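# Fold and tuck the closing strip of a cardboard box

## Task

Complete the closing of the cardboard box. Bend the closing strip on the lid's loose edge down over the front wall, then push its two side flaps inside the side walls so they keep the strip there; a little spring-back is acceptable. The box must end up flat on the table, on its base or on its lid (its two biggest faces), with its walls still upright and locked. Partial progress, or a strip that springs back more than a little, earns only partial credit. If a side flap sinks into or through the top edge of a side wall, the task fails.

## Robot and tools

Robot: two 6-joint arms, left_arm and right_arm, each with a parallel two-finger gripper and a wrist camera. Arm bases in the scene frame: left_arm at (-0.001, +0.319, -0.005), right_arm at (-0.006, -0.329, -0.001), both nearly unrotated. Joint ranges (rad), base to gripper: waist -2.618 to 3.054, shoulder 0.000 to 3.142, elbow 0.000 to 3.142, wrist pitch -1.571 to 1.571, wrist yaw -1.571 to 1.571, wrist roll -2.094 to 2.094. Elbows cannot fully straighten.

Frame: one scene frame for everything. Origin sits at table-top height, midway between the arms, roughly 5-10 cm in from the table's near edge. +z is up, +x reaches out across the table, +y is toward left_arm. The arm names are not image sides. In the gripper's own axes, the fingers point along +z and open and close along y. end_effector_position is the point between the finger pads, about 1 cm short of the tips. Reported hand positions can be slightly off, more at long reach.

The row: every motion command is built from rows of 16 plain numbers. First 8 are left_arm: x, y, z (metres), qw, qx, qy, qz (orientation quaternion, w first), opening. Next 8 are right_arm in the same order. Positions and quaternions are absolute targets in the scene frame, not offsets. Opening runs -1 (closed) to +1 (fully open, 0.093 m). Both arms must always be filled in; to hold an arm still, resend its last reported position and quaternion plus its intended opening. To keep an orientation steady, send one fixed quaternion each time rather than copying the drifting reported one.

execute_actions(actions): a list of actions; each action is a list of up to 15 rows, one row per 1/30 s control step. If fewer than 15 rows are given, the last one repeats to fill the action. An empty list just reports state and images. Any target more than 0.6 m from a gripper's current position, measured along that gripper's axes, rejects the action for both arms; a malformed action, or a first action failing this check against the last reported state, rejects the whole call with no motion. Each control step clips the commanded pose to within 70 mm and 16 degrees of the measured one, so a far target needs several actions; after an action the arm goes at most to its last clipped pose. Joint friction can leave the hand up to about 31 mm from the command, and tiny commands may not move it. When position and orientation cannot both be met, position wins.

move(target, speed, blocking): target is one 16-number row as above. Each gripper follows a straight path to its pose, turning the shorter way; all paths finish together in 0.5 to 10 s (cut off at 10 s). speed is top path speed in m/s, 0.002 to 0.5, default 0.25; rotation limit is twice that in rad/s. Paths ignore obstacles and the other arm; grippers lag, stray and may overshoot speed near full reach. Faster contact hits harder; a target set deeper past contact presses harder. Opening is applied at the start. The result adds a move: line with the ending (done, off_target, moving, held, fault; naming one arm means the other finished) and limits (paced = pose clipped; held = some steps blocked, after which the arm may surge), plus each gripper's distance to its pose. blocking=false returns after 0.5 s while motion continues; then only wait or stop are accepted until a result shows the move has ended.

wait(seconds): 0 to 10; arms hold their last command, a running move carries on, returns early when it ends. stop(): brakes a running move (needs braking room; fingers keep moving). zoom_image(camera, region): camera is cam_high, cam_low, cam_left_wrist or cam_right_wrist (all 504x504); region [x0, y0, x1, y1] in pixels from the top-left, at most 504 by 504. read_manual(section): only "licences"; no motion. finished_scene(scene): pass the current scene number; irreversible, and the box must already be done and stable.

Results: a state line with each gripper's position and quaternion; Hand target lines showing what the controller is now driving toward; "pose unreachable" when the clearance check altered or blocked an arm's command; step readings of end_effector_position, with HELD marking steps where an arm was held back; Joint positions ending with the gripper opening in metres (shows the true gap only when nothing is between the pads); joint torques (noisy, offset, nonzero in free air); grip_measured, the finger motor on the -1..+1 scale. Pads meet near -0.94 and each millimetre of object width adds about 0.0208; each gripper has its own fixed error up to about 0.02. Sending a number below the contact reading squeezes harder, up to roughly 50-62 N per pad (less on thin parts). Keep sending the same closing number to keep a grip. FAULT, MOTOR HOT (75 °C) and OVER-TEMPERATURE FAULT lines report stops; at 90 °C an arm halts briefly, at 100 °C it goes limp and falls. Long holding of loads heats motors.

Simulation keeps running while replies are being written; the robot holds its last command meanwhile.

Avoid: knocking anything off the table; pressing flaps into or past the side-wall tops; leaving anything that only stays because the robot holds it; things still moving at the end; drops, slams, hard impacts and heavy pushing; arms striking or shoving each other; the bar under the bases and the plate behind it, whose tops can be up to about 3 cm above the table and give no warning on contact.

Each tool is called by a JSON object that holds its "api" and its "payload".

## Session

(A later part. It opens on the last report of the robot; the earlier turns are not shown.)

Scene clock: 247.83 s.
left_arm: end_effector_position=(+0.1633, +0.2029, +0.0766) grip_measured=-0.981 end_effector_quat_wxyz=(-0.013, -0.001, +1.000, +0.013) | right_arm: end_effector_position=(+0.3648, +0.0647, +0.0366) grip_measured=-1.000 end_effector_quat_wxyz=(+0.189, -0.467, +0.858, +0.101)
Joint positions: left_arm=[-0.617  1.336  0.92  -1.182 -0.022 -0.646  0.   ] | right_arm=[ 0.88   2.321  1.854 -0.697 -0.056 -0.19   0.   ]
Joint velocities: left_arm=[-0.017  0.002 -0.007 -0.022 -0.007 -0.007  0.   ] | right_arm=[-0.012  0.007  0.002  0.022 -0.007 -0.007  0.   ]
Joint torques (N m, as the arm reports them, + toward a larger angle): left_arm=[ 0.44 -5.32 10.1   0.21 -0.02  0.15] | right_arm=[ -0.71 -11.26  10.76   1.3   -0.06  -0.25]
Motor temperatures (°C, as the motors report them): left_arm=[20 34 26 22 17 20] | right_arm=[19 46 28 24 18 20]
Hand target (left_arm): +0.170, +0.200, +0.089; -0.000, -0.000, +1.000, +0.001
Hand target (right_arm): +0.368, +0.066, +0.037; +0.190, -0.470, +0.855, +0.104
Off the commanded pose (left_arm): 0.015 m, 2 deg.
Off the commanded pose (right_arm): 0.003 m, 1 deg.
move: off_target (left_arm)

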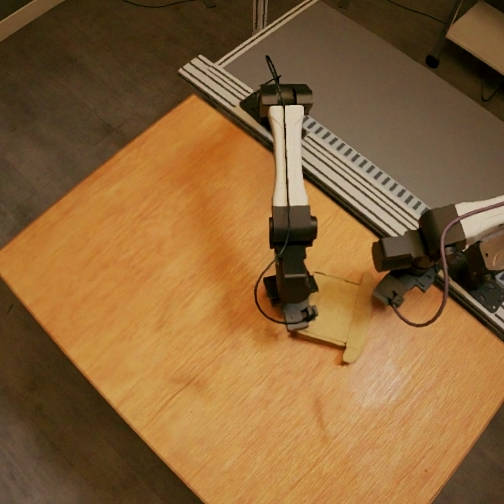

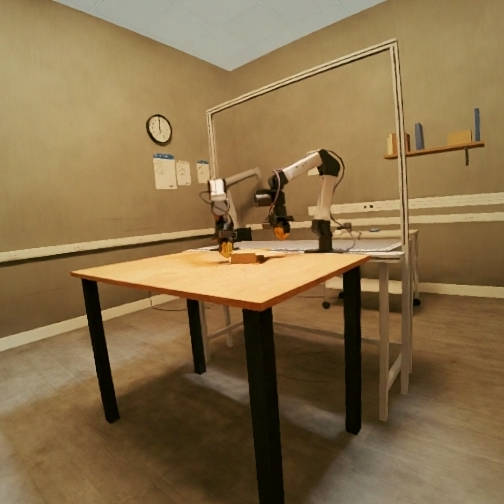

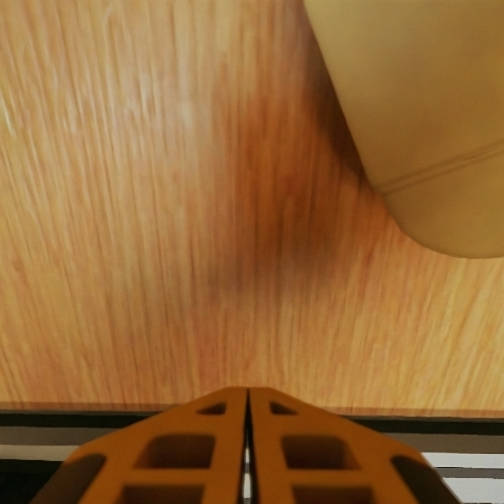

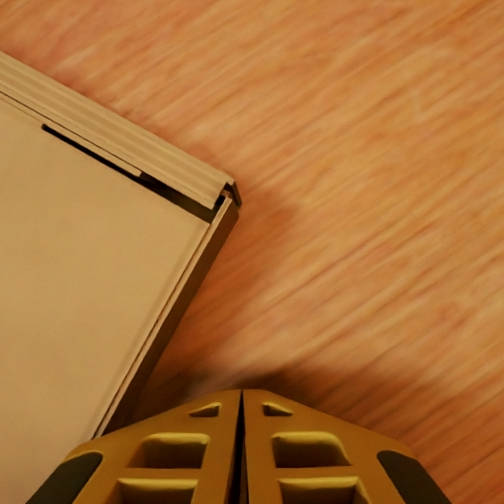

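{"api": "move", "payload": {"target": [0.17, 0.22, 0.12, 0.0, 0.0, 1.0, 0.0, -1.0, 0.387, 0.078, 0.035, 0.1896, -0.4704, 0.8555, 0.1043, -1.0], "speed": 0.08}}

{"api": "move", "payload": {"target": [0.17, 0.22, 0.12, 0.0, 0.0, 1.0, 0.0, -1.0, 0.375, 0.15, 0.035, 0.1896, -0.4704, 0.8555, 0.1043, -1.0], "speed": 0.05}}

Scene clock: 278.20 s.
left_arm: end_effector_position=(+0.1672, +0.2205, +0.1097) grip_measured=-0.981 end_effector_quat_wxyz=(-0.009, -0.001, +1.000, +0.009) | right_arm: end_effector_position=(+0.3847, +0.0767, +0.0344) grip_measured=-1.000 end_effector_quat_wxyz=(+0.189, -0.466, +0.858, +0.101)
Joint positions: left_arm=[-0.535  1.283  1.014 -1.317 -0.022 -0.564  0.   ] | right_arm=[ 0.868  2.424  2.027 -0.766 -0.06  -0.199  0.   ]
Joint velocities: left_arm=[-0.002 -0.017 -0.017 -0.037 -0.051  0.022  0.   ] | right_arm=[-0.022  0.002 -0.002  0.007 -0.007 -0.022  0.   ]
Joint torques (N m, as the arm reports them, + toward a larger angle): left_arm=[ 0.43 -4.96  9.4   0.23  0.    0.11] | right_arm=[ -0.57 -11.94  11.04   1.28  -0.08  -0.25]
Motor temperatures (°C, as the motors report them): left_arm=[20 30 30 22 17 20] | right_arm=[19 48 31 24 18 20]
Hand target (left_arm): +0.170, +0.220, +0.120; +0.000, -0.000, +1.000, +0.000
Hand target (right_arm): +0.387, +0.078, +0.035; +0.190, -0.470, +0.856, +0.104
Off the commanded pose (left_arm): 0.011 m, 1 deg.
Off the commanded pose (right_arm): 0.003 m, 1 deg.
move: off_target (left_arm)

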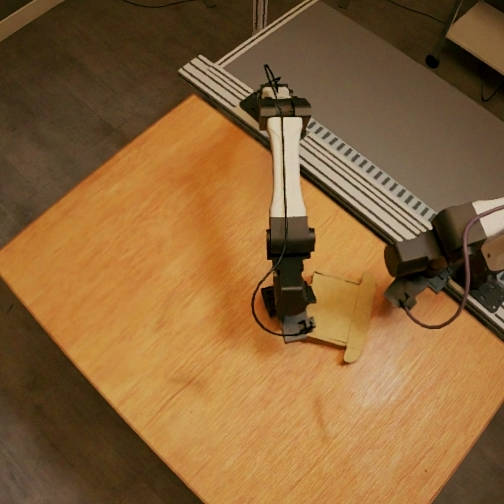

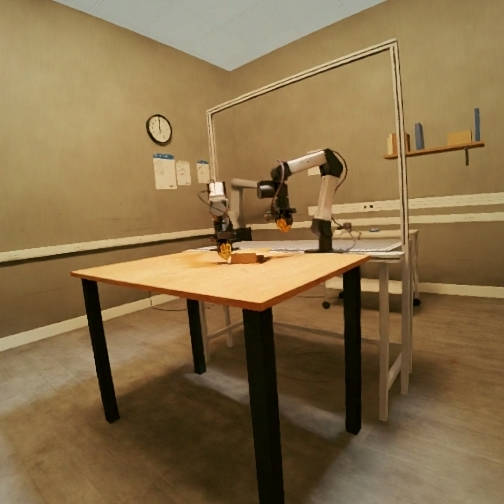

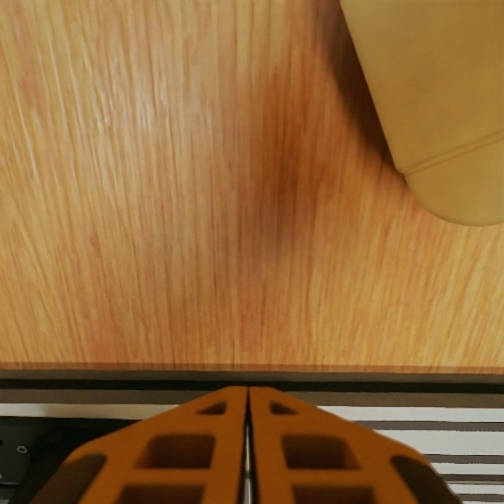

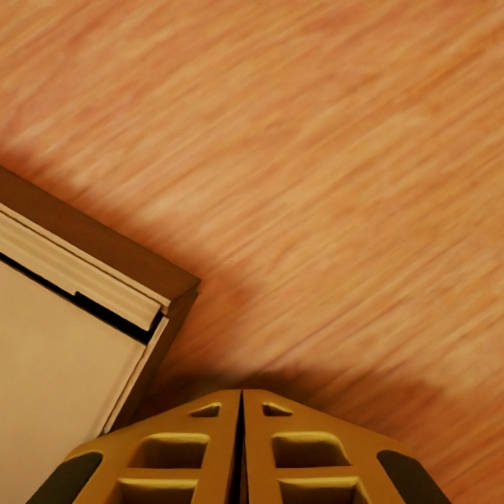

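Scene clock: 280.17 s.
left_arm: end_effector_position=(+0.1669, +0.2207, +0.1097) grip_measured=-0.981 end_effector_quat_wxyz=(-0.010, +0.000, +1.000, +0.009) | right_arm: end_effector_position=(+0.3807, +0.1458, +0.0359) grip_measured=-1.000 end_effector_quat_wxyz=(+0.194, -0.470, +0.855, +0.105)
Joint positions: left_arm=[-0.535  1.283  1.014 -1.318 -0.022 -0.561  0.   ] | right_arm=[ 0.961  2.75   2.634 -1.035 -0.028 -0.123  0.   ]
Joint velocities: left_arm=[ 0.007 -0.022  0.012 -0.051  0.007  0.051  0.   ] | right_arm=[-0.002  0.002  0.037 -0.051 -0.051 -0.022  0.   ]
Joint torques (N m, as the arm reports them, + toward a larger angle): left_arm=[ 0.54 -5.07  9.26  0.23  0.02  0.12] | right_arm=[  0.72 -13.73  10.91   1.29   0.05  -0.09]
Motor temperatures (°C, as the motors report them): left_arm=[20 30 30 22 17 20] | right_arm=[19 49 31 24 18 20]
Hand target (left_arm): +0.170, +0.220, +0.120; +0.000, -0.000, +1.000, +0.000
Hand target (right_arm): +0.375, +0.150, +0.036; +0.191, -0.470, +0.855, +0.104
Off the commanded pose (left_arm): 0.011 m, 2 deg.
Off the commanded pose (right_arm): 0.007 m, 0 deg.
move: off_target (left_arm)

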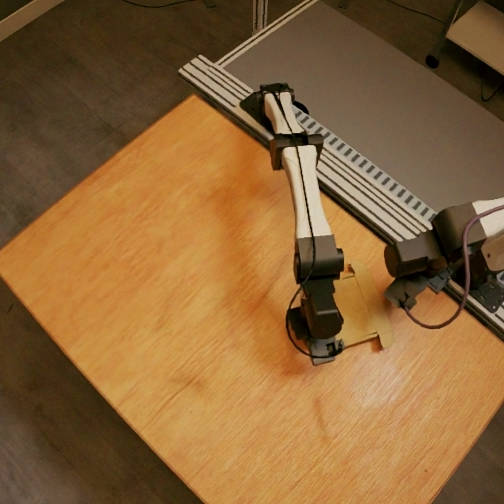

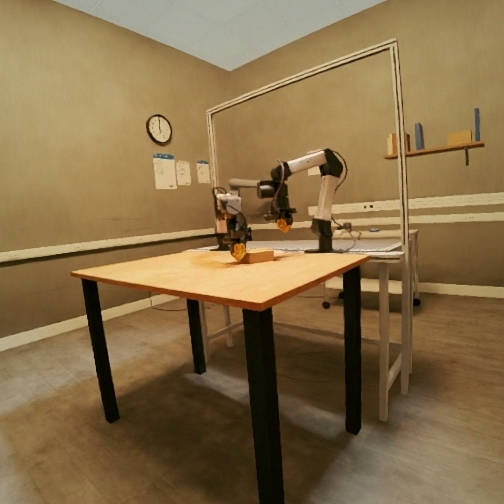

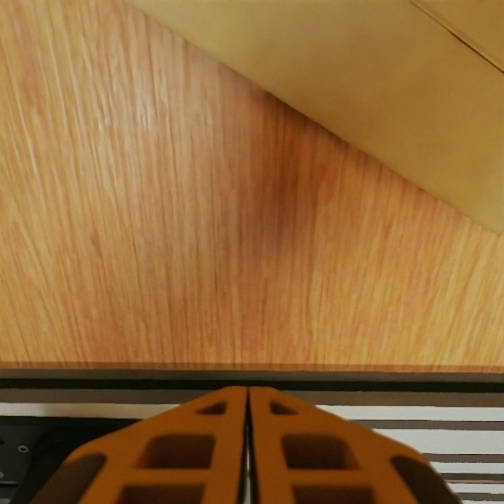

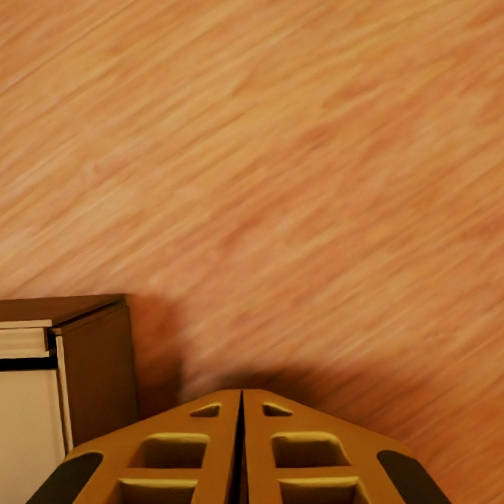

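{"api": "move", "payload": {"target": [0.25, 0.27, 0.12, 0.0, 0.0, 1.0, 0.0, -1.0, 0.36, 0.02, 0.10, 0.1896, -0.4704, 0.8555, 0.1043, -1.0], "speed": 0.2}}

{"api": "move", "payload": {"target": [0.40, 0.165, 0.11, 0.0, 0.0, 1.0, 0.0, -1.0, 0.25, -0.15, 0.15, 0.1896, -0.4704, 0.8555, 0.1043, -1.0], "speed": 0.2}}

Scene clock: 300.40 s.
left_arm: end_effector_position=(+0.2384, +0.2731, +0.1141) grip_measured=-0.981 end_effector_quat_wxyz=(-0.017, -0.002, +1.000, +0.009) | right_arm: end_effector_position=(+0.3586, +0.0158, +0.0948) grip_measured=-1.000 end_effector_quat_wxyz=(+0.177, -0.465, +0.862, +0.098)
Joint positions: left_arm=[-0.186  1.474  1.192 -1.309 -0.023 -0.218  0.   ] | right_arm=[ 0.816  2.144  1.811 -0.861 -0.078 -0.241  0.   ]
Joint velocities: left_arm=[-0.007  0.022 -0.017 -0.007  0.037  0.051  0.   ] | right_arm=[-0.002 -0.007 -0.007  0.022 -0.037 -0.051  0.   ]
Joint torques (N m, as the arm reports them, + toward a larger angle): left_arm=[ 0.33 -4.89  9.43  0.48  0.07  0.12] | right_arm=[ -0.14 -11.82   7.6    1.53  -0.09  -0.25]
Motor temperatures (°C, as the motors report them): left_arm=[20 28 31 22 17 20] | right_arm=[19 55 32 24 18 20]
Hand target (left_arm): +0.248, +0.271, +0.120; -0.002, -0.000, +1.000, +0.001
Hand target (right_arm): +0.359, +0.019, +0.099; +0.189, -0.470, +0.856, +0.105
Off the commanded pose (left_arm): 0.013 m, 2 deg.
Off the commanded pose (right_arm): 0.007 m, 2 deg.
move: off_target (left_arm)

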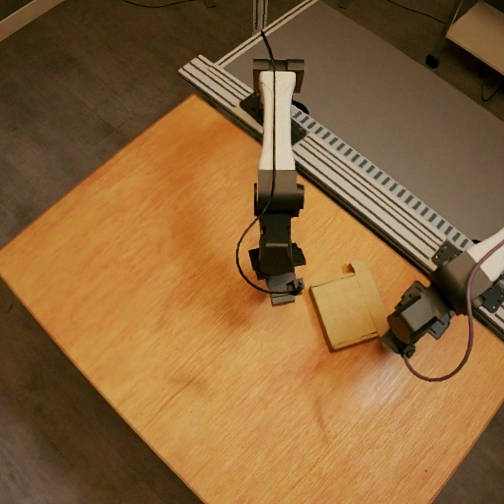

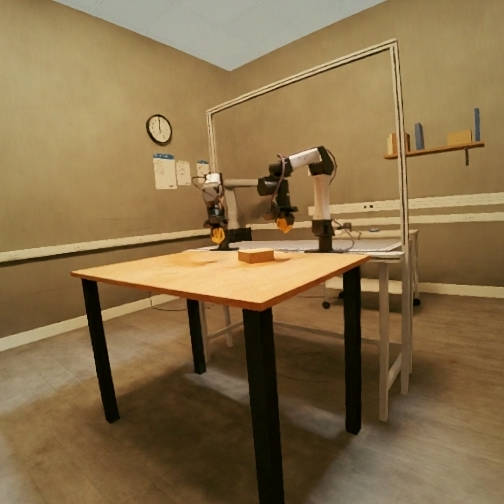

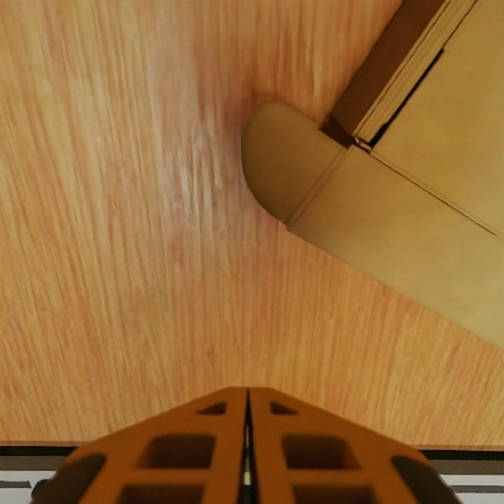

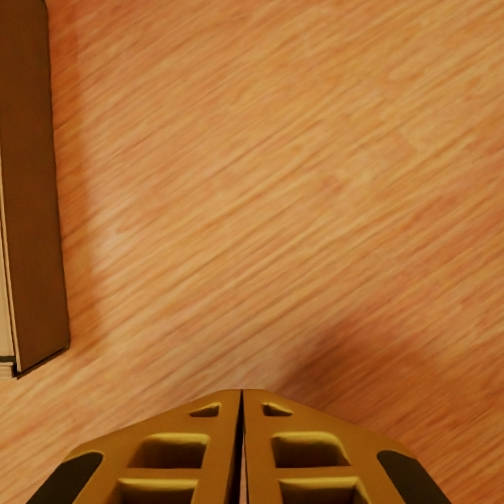

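Scene clock: 302.13 s.
left_arm: end_effector_position=(+0.4022, +0.1719, +0.1035) grip_measured=-0.981 end_effector_quat_wxyz=(-0.002, +0.000, +1.000, +0.005) | right_arm: end_effector_position=(+0.2546, -0.1467, +0.1513) grip_measured=-1.000 end_effector_quat_wxyz=(+0.196, -0.467, +0.856, +0.102)
Joint positions: left_arm=[-0.337  2.2    2.08  -1.444 -0.023 -0.364  0.   ] | right_arm=[ 0.623  1.397  1.142 -0.921 -0.156 -0.428  0.   ]
Joint velocities: left_arm=[ 0.007 -0.017 -0.022 -0.022 -0.007  0.007  0.   ] | right_arm=[ 0.002 -0.007 -0.002 -0.037 -0.051  0.007  0.   ]
Joint torques (N m, as the arm reports them, + toward a larger angle): left_arm=[ -0.71 -12.18   9.41   0.28   0.06  -0.01] | right_arm=[-0.78 -5.68  7.27  1.25 -0.13 -0.27]
Motor temperatures (°C, as the motors report them): left_arm=[20 29 31 22 17 20] | right_arm=[19 54 32 24 18 20]
Hand target (left_arm): +0.402, +0.167, +0.111; +0.001, -0.000, +1.000, -0.000
Hand target (right_arm): +0.250, -0.150, +0.148; +0.189, -0.470, +0.856, +0.105
Off the commanded pose (left_arm): 0.010 m, 1 deg.
Off the commanded pose (right_arm): 0.006 m, 1 deg.
move: done

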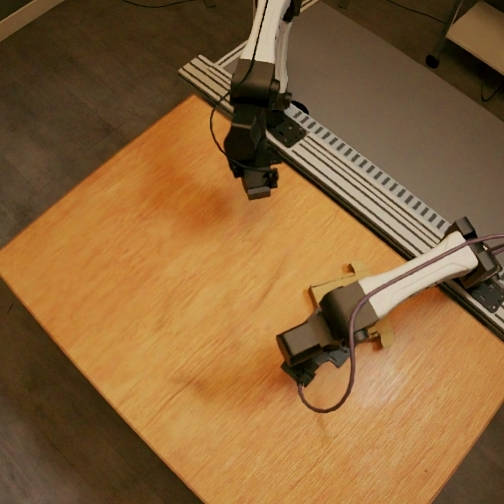

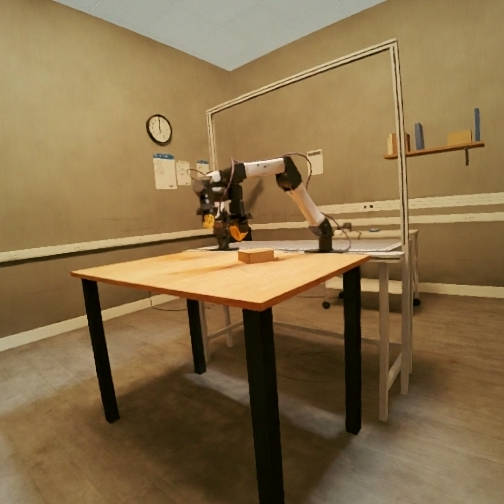

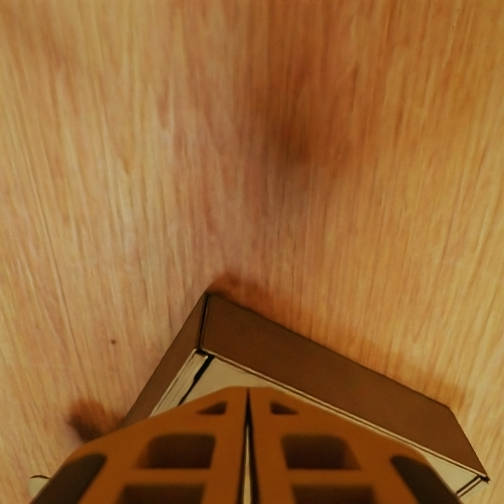

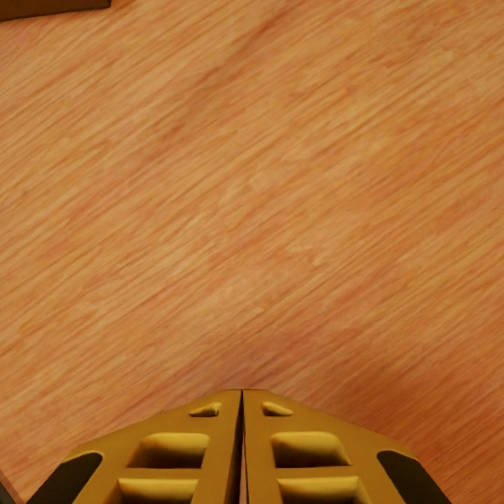

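{"api": "move", "payload": {"target": [0.394, 0.158, 0.038, 0.0, 0.0, 1.0, 0.0, -1.0, 0.25, -0.15, 0.15, 0.1896, -0.4704, 0.8555, 0.1043, -1.0], "speed": 0.12}}

{"api": "move", "payload": {"target": [0.33, 0.20, 0.034, 0.0, 0.0, 1.0, 0.0, -1.0, 0.25, -0.15, 0.15, 0.1896, -0.4704, 0.8555, 0.1043, -1.0], "speed": 0.05}}

Scene clock: 310.47 s.
left_arm: end_effector_position=(+0.3961, +0.1623, +0.0384) grip_measured=-0.981 end_effector_quat_wxyz=(-0.003, +0.000, +1.000, +0.005) | right_arm: end_effector_position=(+0.2533, -0.1475, +0.1507) grip_measured=-1.000 end_effector_quat_wxyz=(+0.193, -0.467, +0.857, +0.102)
Joint positions: left_arm=[-0.36   2.2    1.82  -1.187 -0.023 -0.387  0.   ] | right_arm=[ 0.623  1.397  1.142 -0.927 -0.156 -0.429  0.   ]
Joint velocities: left_arm=[-0.002 -0.027  0.012  0.022  0.022 -0.022  0.   ] | right_arm=[ 0.012  0.007 -0.012  0.022 -0.037 -0.051  0.   ]
Joint torques (N m, as the arm reports them, + toward a larger angle): left_arm=[ -0.78 -13.52   4.82   0.61   0.05  -0.06] | right_arm=[-0.78 -5.62  8.07  1.23 -0.12 -0.25]
Motor temperatures (°C, as the motors report them): left_arm=[20 32 31 21 17 20] | right_arm=[19 49 31 24 18 20]
Hand target (left_arm): +0.393, +0.158, +0.038; -0.000, +0.000, +1.000, +0.000
Hand target (right_arm): +0.250, -0.150, +0.150; +0.190, -0.470, +0.856, +0.104
Off the commanded pose (left_arm): 0.005 m, 1 deg.
Off the commanded pose (right_arm): 0.004 m, 1 deg.
move: done

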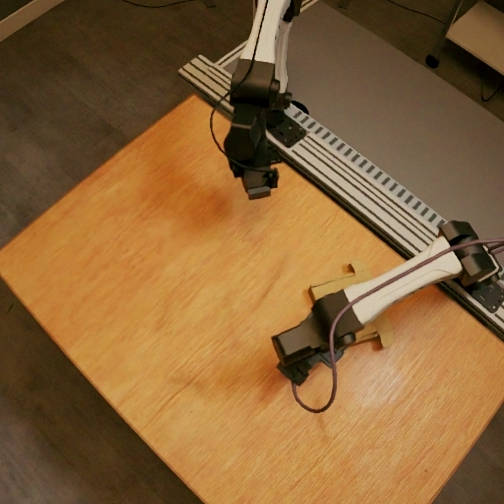

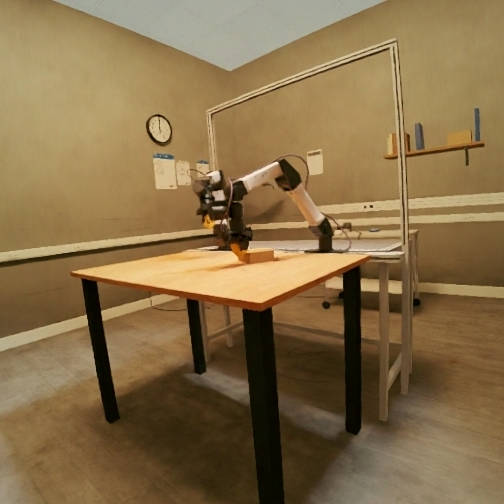

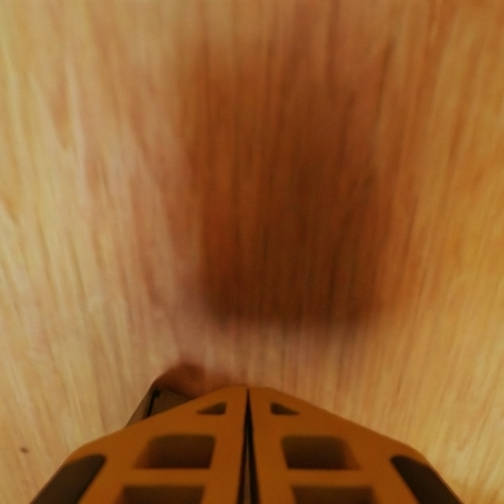

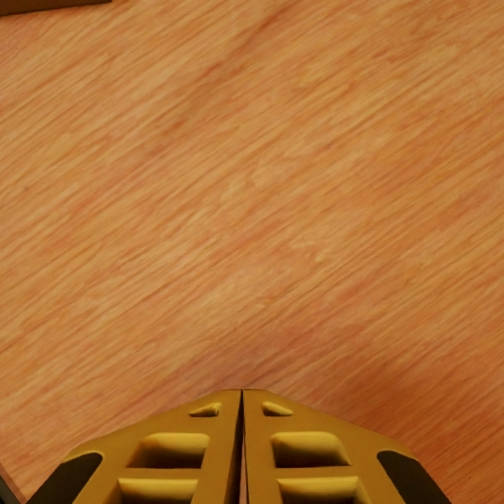

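Scene clock: 312.27 s.
left_arm: end_effector_position=(+0.3297, +0.1981, +0.0330) grip_measured=-0.981 end_effector_quat_wxyz=(-0.007, -0.001, +1.000, +0.007) | right_arm: end_effector_position=(+0.2533, -0.1475, +0.1507) grip_measured=-1.000 end_effector_quat_wxyz=(+0.193, -0.467, +0.857, +0.102)
Joint positions: left_arm=[-0.337  1.925  1.38  -1.029 -0.023 -0.367  0.   ] | right_arm=[ 0.623  1.397  1.142 -0.927 -0.156 -0.429  0.   ]
Joint velocities: left_arm=[-0.012  0.002  0.002  0.007  0.007  0.007  0.   ] | right_arm=[-0.007  0.022  0.007 -0.022 -0.037  0.007  0.   ]
Joint torques (N m, as the arm reports them, + toward a larger angle): left_arm=[  0.37 -11.56   4.6    0.63   0.03   0.13] | right_arm=[-0.73 -5.65  8.09  1.23 -0.13 -0.25]
Motor temperatures (°C, as the motors report them): left_arm=[20 32 31 21 17 20] | right_arm=[19 49 31 24 18 20]
Hand target (left_arm): +0.329, +0.199, +0.034; -0.000, -0.000, +1.000, +0.000
Hand target (right_arm): +0.250, -0.150, +0.150; +0.190, -0.470, +0.856, +0.104
Off the commanded pose (left_arm): 0.002 m, 1 deg.
Off the commanded pose (right_arm): 0.004 m, 1 deg.
move: done

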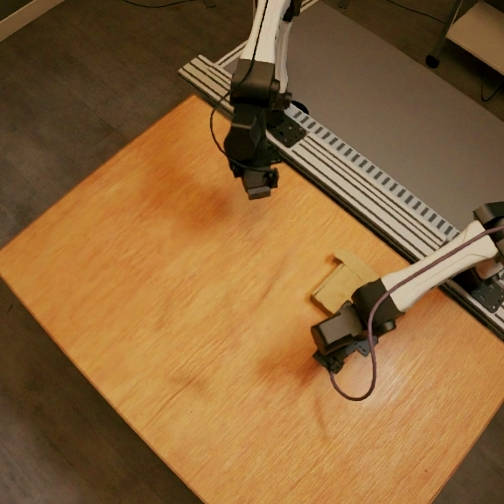

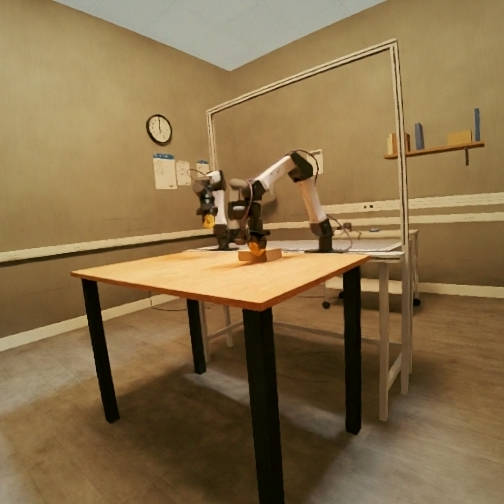

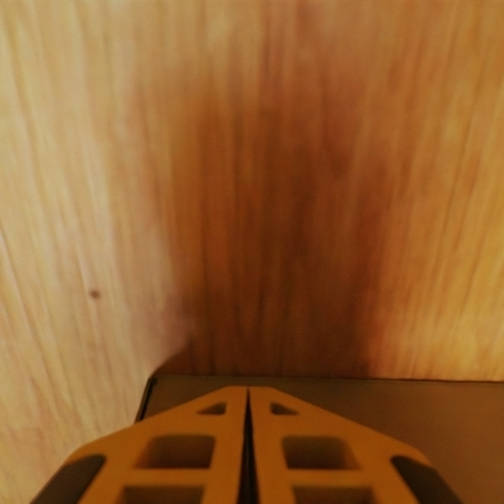

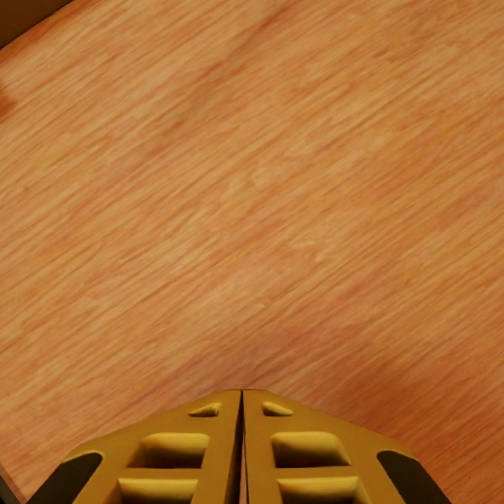

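{"api": "move", "payload": {"target": [0.335, 0.23, 0.10, 0.0, 0.3827, 0.9239, 0.0, -0.5, 0.25, -0.15, 0.15, 0.1896, -0.4704, 0.8555, 0.1043, -1.0], "speed": 0.2}}

{"api": "move", "payload": {"target": [0.27, 0.268, 0.09, 0.0, 0.7071, 0.7071, 0.0, 0.1, 0.25, -0.15, 0.15, 0.1896, -0.4704, 0.8555, 0.1043, -1.0], "speed": 0.2}}

Scene clock: 331.67 s.
left_arm: end_effector_position=(+0.3306, +0.2300, +0.0860) grip_measured=-0.502 end_effector_quat_wxyz=(-0.016, +0.381, +0.924, +0.003) | right_arm: end_effector_position=(+0.2533, -0.1475, +0.1507) grip_measured=-1.000 end_effector_quat_wxyz=(+0.193, -0.467, +0.857, +0.102)
Joint positions: left_arm=[-0.251  1.858  1.507 -1.235 -0.023  0.503  0.021] | right_arm=[ 0.623  1.397  1.142 -0.927 -0.156 -0.43   0.   ]
Joint velocities: left_arm=[ 0.007 -0.012  0.002  0.022 -0.007  0.022  0.   ] | right_arm=[ 0.012  0.012 -0.002 -0.051 -0.066 -0.066  0.   ]
Joint torques (N m, as the arm reports them, + toward a larger angle): left_arm=[  0.4  -10.93   9.41   0.22   0.12   0.11] | right_arm=[-0.77 -5.62  8.08  1.23 -0.13 -0.24]
Motor temperatures (°C, as the motors report them): left_arm=[20 36 29 22 17 20] | right_arm=[19 42 30 24 18 20]
Hand target (left_arm): +0.335, +0.230, +0.100; -0.000, +0.383, +0.924, +0.000
Hand target (right_arm): +0.250, -0.150, +0.150; +0.190, -0.471, +0.855, +0.104
Off the commanded pose (left_arm): 0.015 m, 2 deg.
Off the commanded pose (right_arm): 0.004 m, 1 deg.
move: off_target (left_arm)

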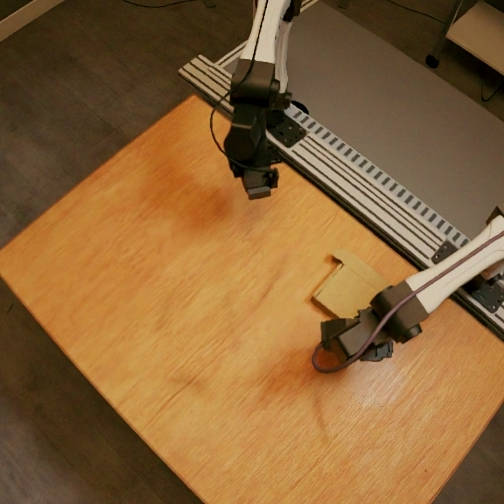

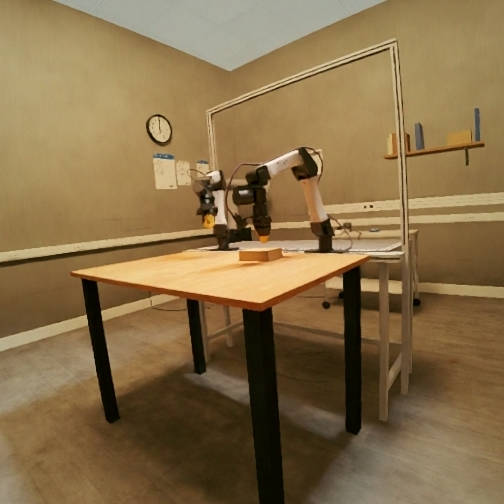

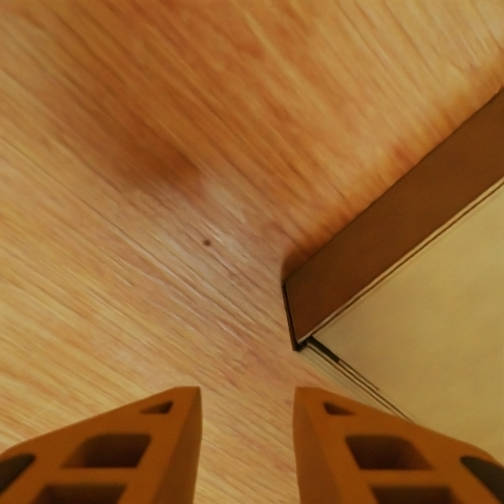

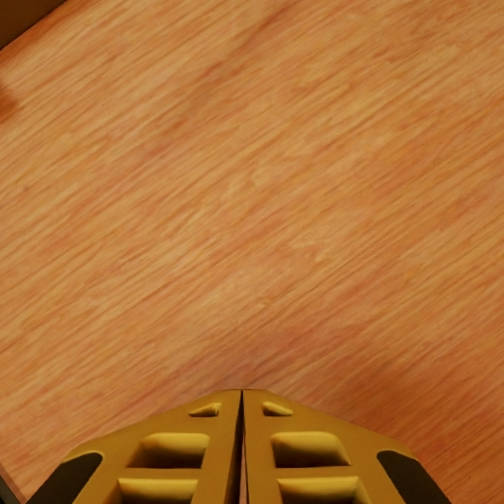

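Scene clock: 334.17 s.
left_arm: end_effector_position=(+0.2712, +0.2663, +0.0908) grip_measured=+0.098 end_effector_quat_wxyz=(-0.008, +0.706, +0.709, +0.000) | right_arm: end_effector_position=(+0.2532, -0.1475, +0.1506) grip_measured=-1.000 end_effector_quat_wxyz=(+0.192, -0.467, +0.857, +0.102)
Joint positions: left_arm=[-0.183  1.59   1.212 -1.191 -0.022  1.356  0.05 ] | right_arm=[ 0.623  1.397  1.142 -0.928 -0.156 -0.43   0.   ]
Joint velocities: left_arm=[-0.022 -0.012 -0.012  0.007 -0.037  0.037 -0.002] | right_arm=[-0.002 -0.002  0.012 -0.007 -0.037  0.066  0.   ]
Joint torques (N m, as the arm reports them, + toward a larger angle): left_arm=[ 0.43 -8.28  4.79  0.57  0.13  0.14] | right_arm=[-0.75 -5.65  8.07  1.23 -0.13 -0.24]
Motor temperatures (°C, as the motors report them): left_arm=[20 36 29 22 17 20] | right_arm=[19 41 30 24 18 20]
Hand target (left_arm): +0.269, +0.267, +0.090; -0.001, +0.707, +0.707, -0.000
Hand target (right_arm): +0.250, -0.150, +0.150; +0.189, -0.470, +0.856, +0.104
Off the commanded pose (left_arm): 0.002 m, 1 deg.
Off the commanded pose (right_arm): 0.004 m, 1 deg.
move: done

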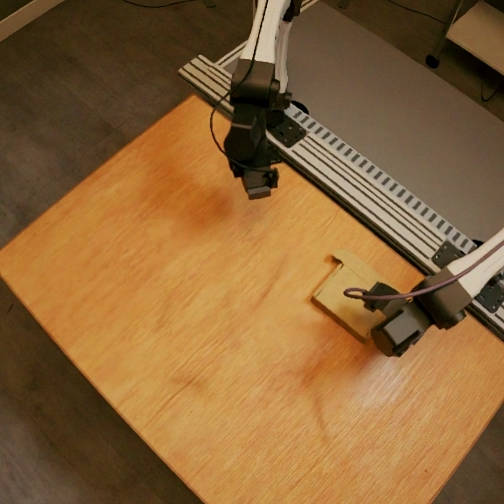

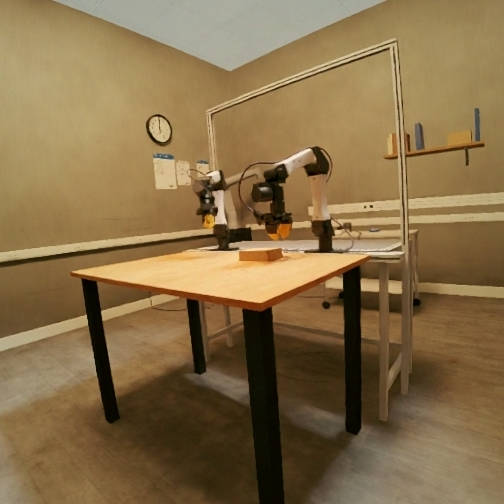

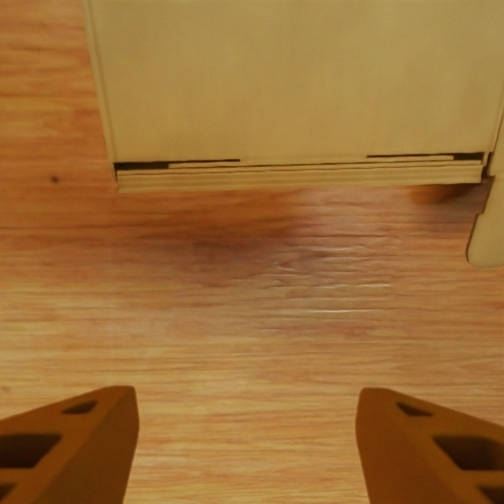

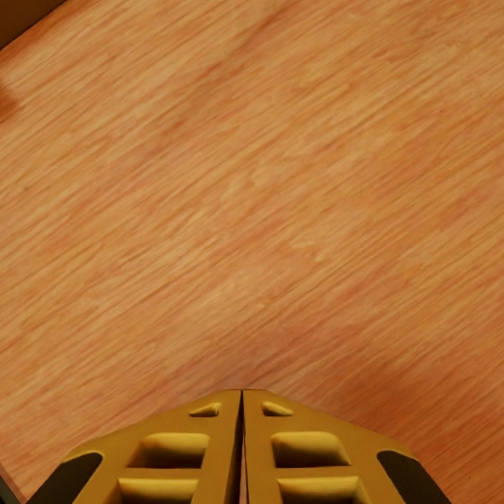

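{"api": "move", "payload": {"target": [0.26, 0.262, 0.034, 0.0, 0.7071, 0.7071, 0.0, 0.1, 0.25, -0.15, 0.15, 0.1896, -0.4704, 0.8555, 0.1043, -1.0], "speed": 0.12}}

{"api": "move", "payload": {"target": [0.31, 0.085, 0.034, 0.0, 0.7071, 0.7071, 0.0, 0.1, 0.25, -0.15, 0.15, 0.1896, -0.4704, 0.8555, 0.1043, -1.0], "speed": 0.07}}

Scene clock: 343.87 s.
left_arm: end_effector_position=(+0.2629, +0.2653, +0.0407) grip_measured=+0.098 end_effector_quat_wxyz=(+0.001, +0.707, +0.708, +0.006) | right_arm: end_effector_position=(+0.2532, -0.1475, +0.1506) grip_measured=-1.000 end_effector_quat_wxyz=(+0.192, -0.467, +0.857, +0.102)
Joint positions: left_arm=[-0.191  1.59   1.006 -0.963 -0.021  1.352  0.05 ] | right_arm=[ 0.623  1.397  1.142 -0.928 -0.156 -0.43   0.   ]
Joint velocities: left_arm=[-0.002 -0.012 -0.002 -0.051 -0.007 -0.007  0.   ] | right_arm=[-0.002  0.022 -0.017  0.007 -0.007  0.022  0.   ]
Joint torques (N m, as the arm reports them, + toward a larger angle): left_arm=[-0.72 -6.04  4.72  0.61  0.11 -0.02] | right_arm=[-0.78 -5.63  8.07  1.23 -0.14 -0.24]
Motor temperatures (°C, as the motors report them): left_arm=[20 36 29 22 17 20] | right_arm=[19 40 30 24 18 20]
Hand target (left_arm): +0.259, +0.262, +0.034; -0.000, +0.707, +0.707, +0.000
Hand target (right_arm): +0.250, -0.150, +0.150; +0.190, -0.470, +0.856, +0.104
Off the commanded pose (left_arm): 0.008 m, 1 deg.
Off the commanded pose (right_arm): 0.004 m, 1 deg.
move: done

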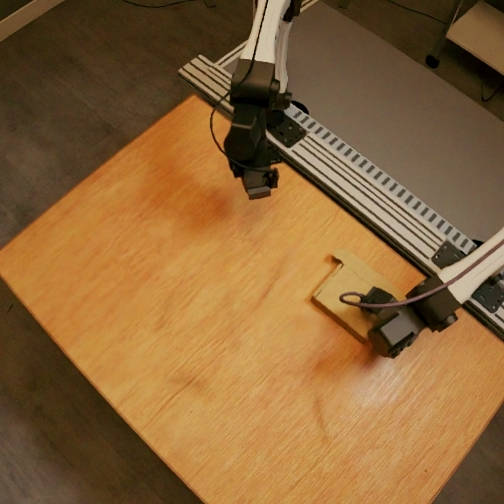

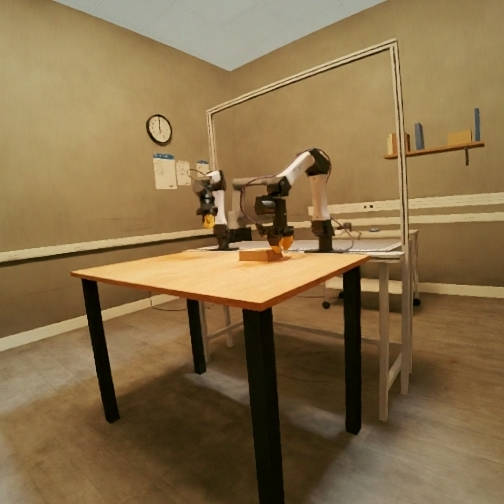

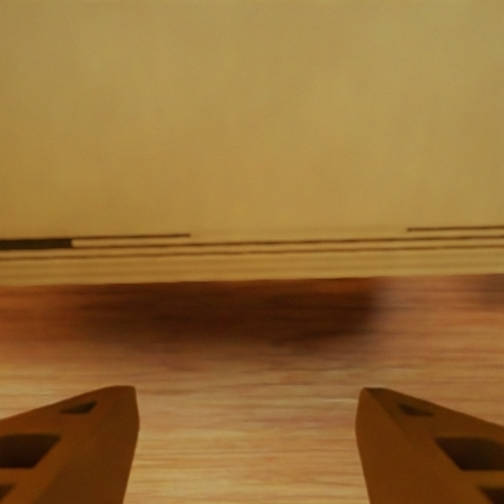

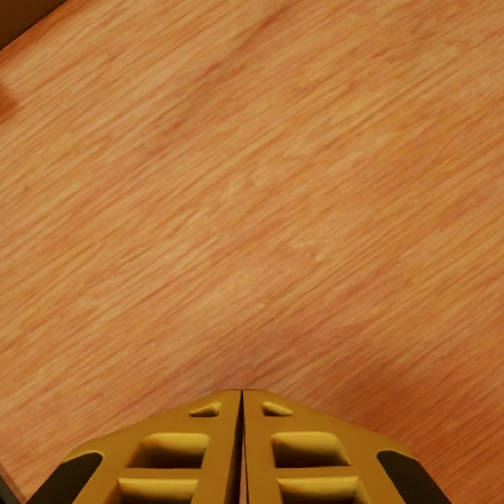

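Scene clock: 346.83 s.
left_arm: end_effector_position=(+0.3123, +0.0915, +0.0287) grip_measured=+0.098 end_effector_quat_wxyz=(-0.000, +0.708, +0.706, +0.002) | right_arm: end_effector_position=(+0.2532, -0.1475, +0.1506) grip_measured=-1.000 end_effector_quat_wxyz=(+0.192, -0.467, +0.857, +0.102)
Joint positions: left_arm=[-0.613  2.05   1.537 -1.049 -0.021  0.933  0.05 ] | right_arm=[ 0.623  1.397  1.142 -0.928 -0.156 -0.43   0.   ]
Joint velocities: left_arm=[ 0.012 -0.012  0.002 -0.051  0.007 -0.007  0.   ] | right_arm=[-0.007 -0.002 -0.017 -0.095  0.037  0.037  0.   ]
Joint torques (N m, as the arm reports them, + toward a larger angle): left_arm=[ -0.76 -10.54   9.24   0.28   0.06   0.  ] | right_arm=[-0.76 -5.63  8.07  1.24 -0.13 -0.24]
Motor temperatures (°C, as the motors report them): left_arm=[20 36 29 21 17 20] | right_arm=[19 39 30 24 18 20]
Hand target (left_arm): +0.314, +0.086, +0.034; +0.003, +0.707, +0.707, +0.000
Hand target (right_arm): +0.250, -0.150, +0.150; +0.190, -0.470, +0.856, +0.104
Off the commanded pose (left_arm): 0.009 m, 0 deg.
Off the commanded pose (right_arm): 0.004 m, 1 deg.
move: done

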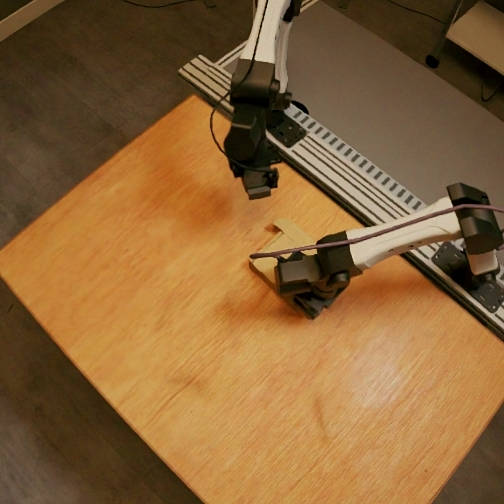

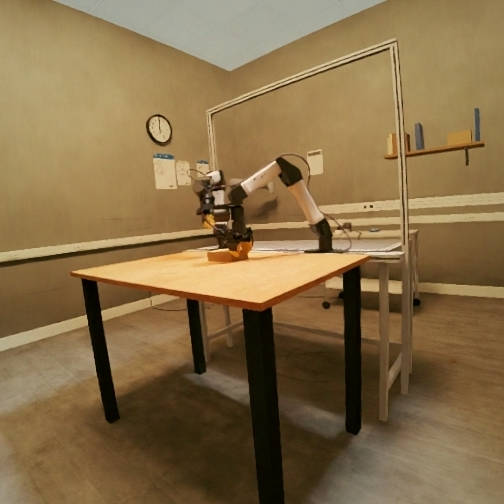

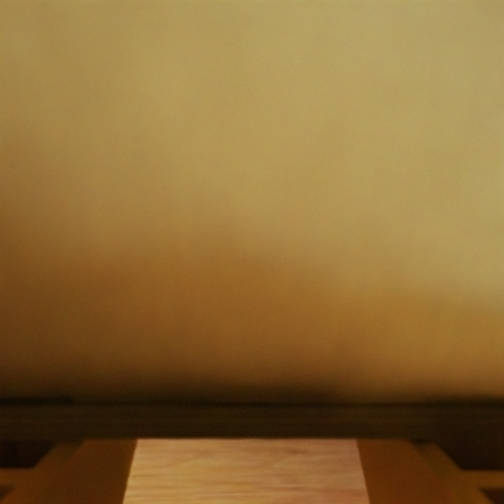

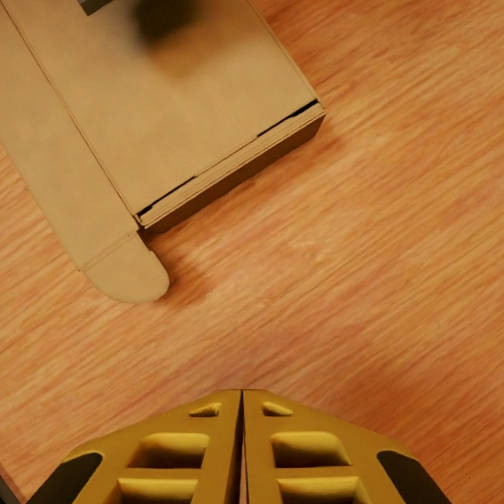

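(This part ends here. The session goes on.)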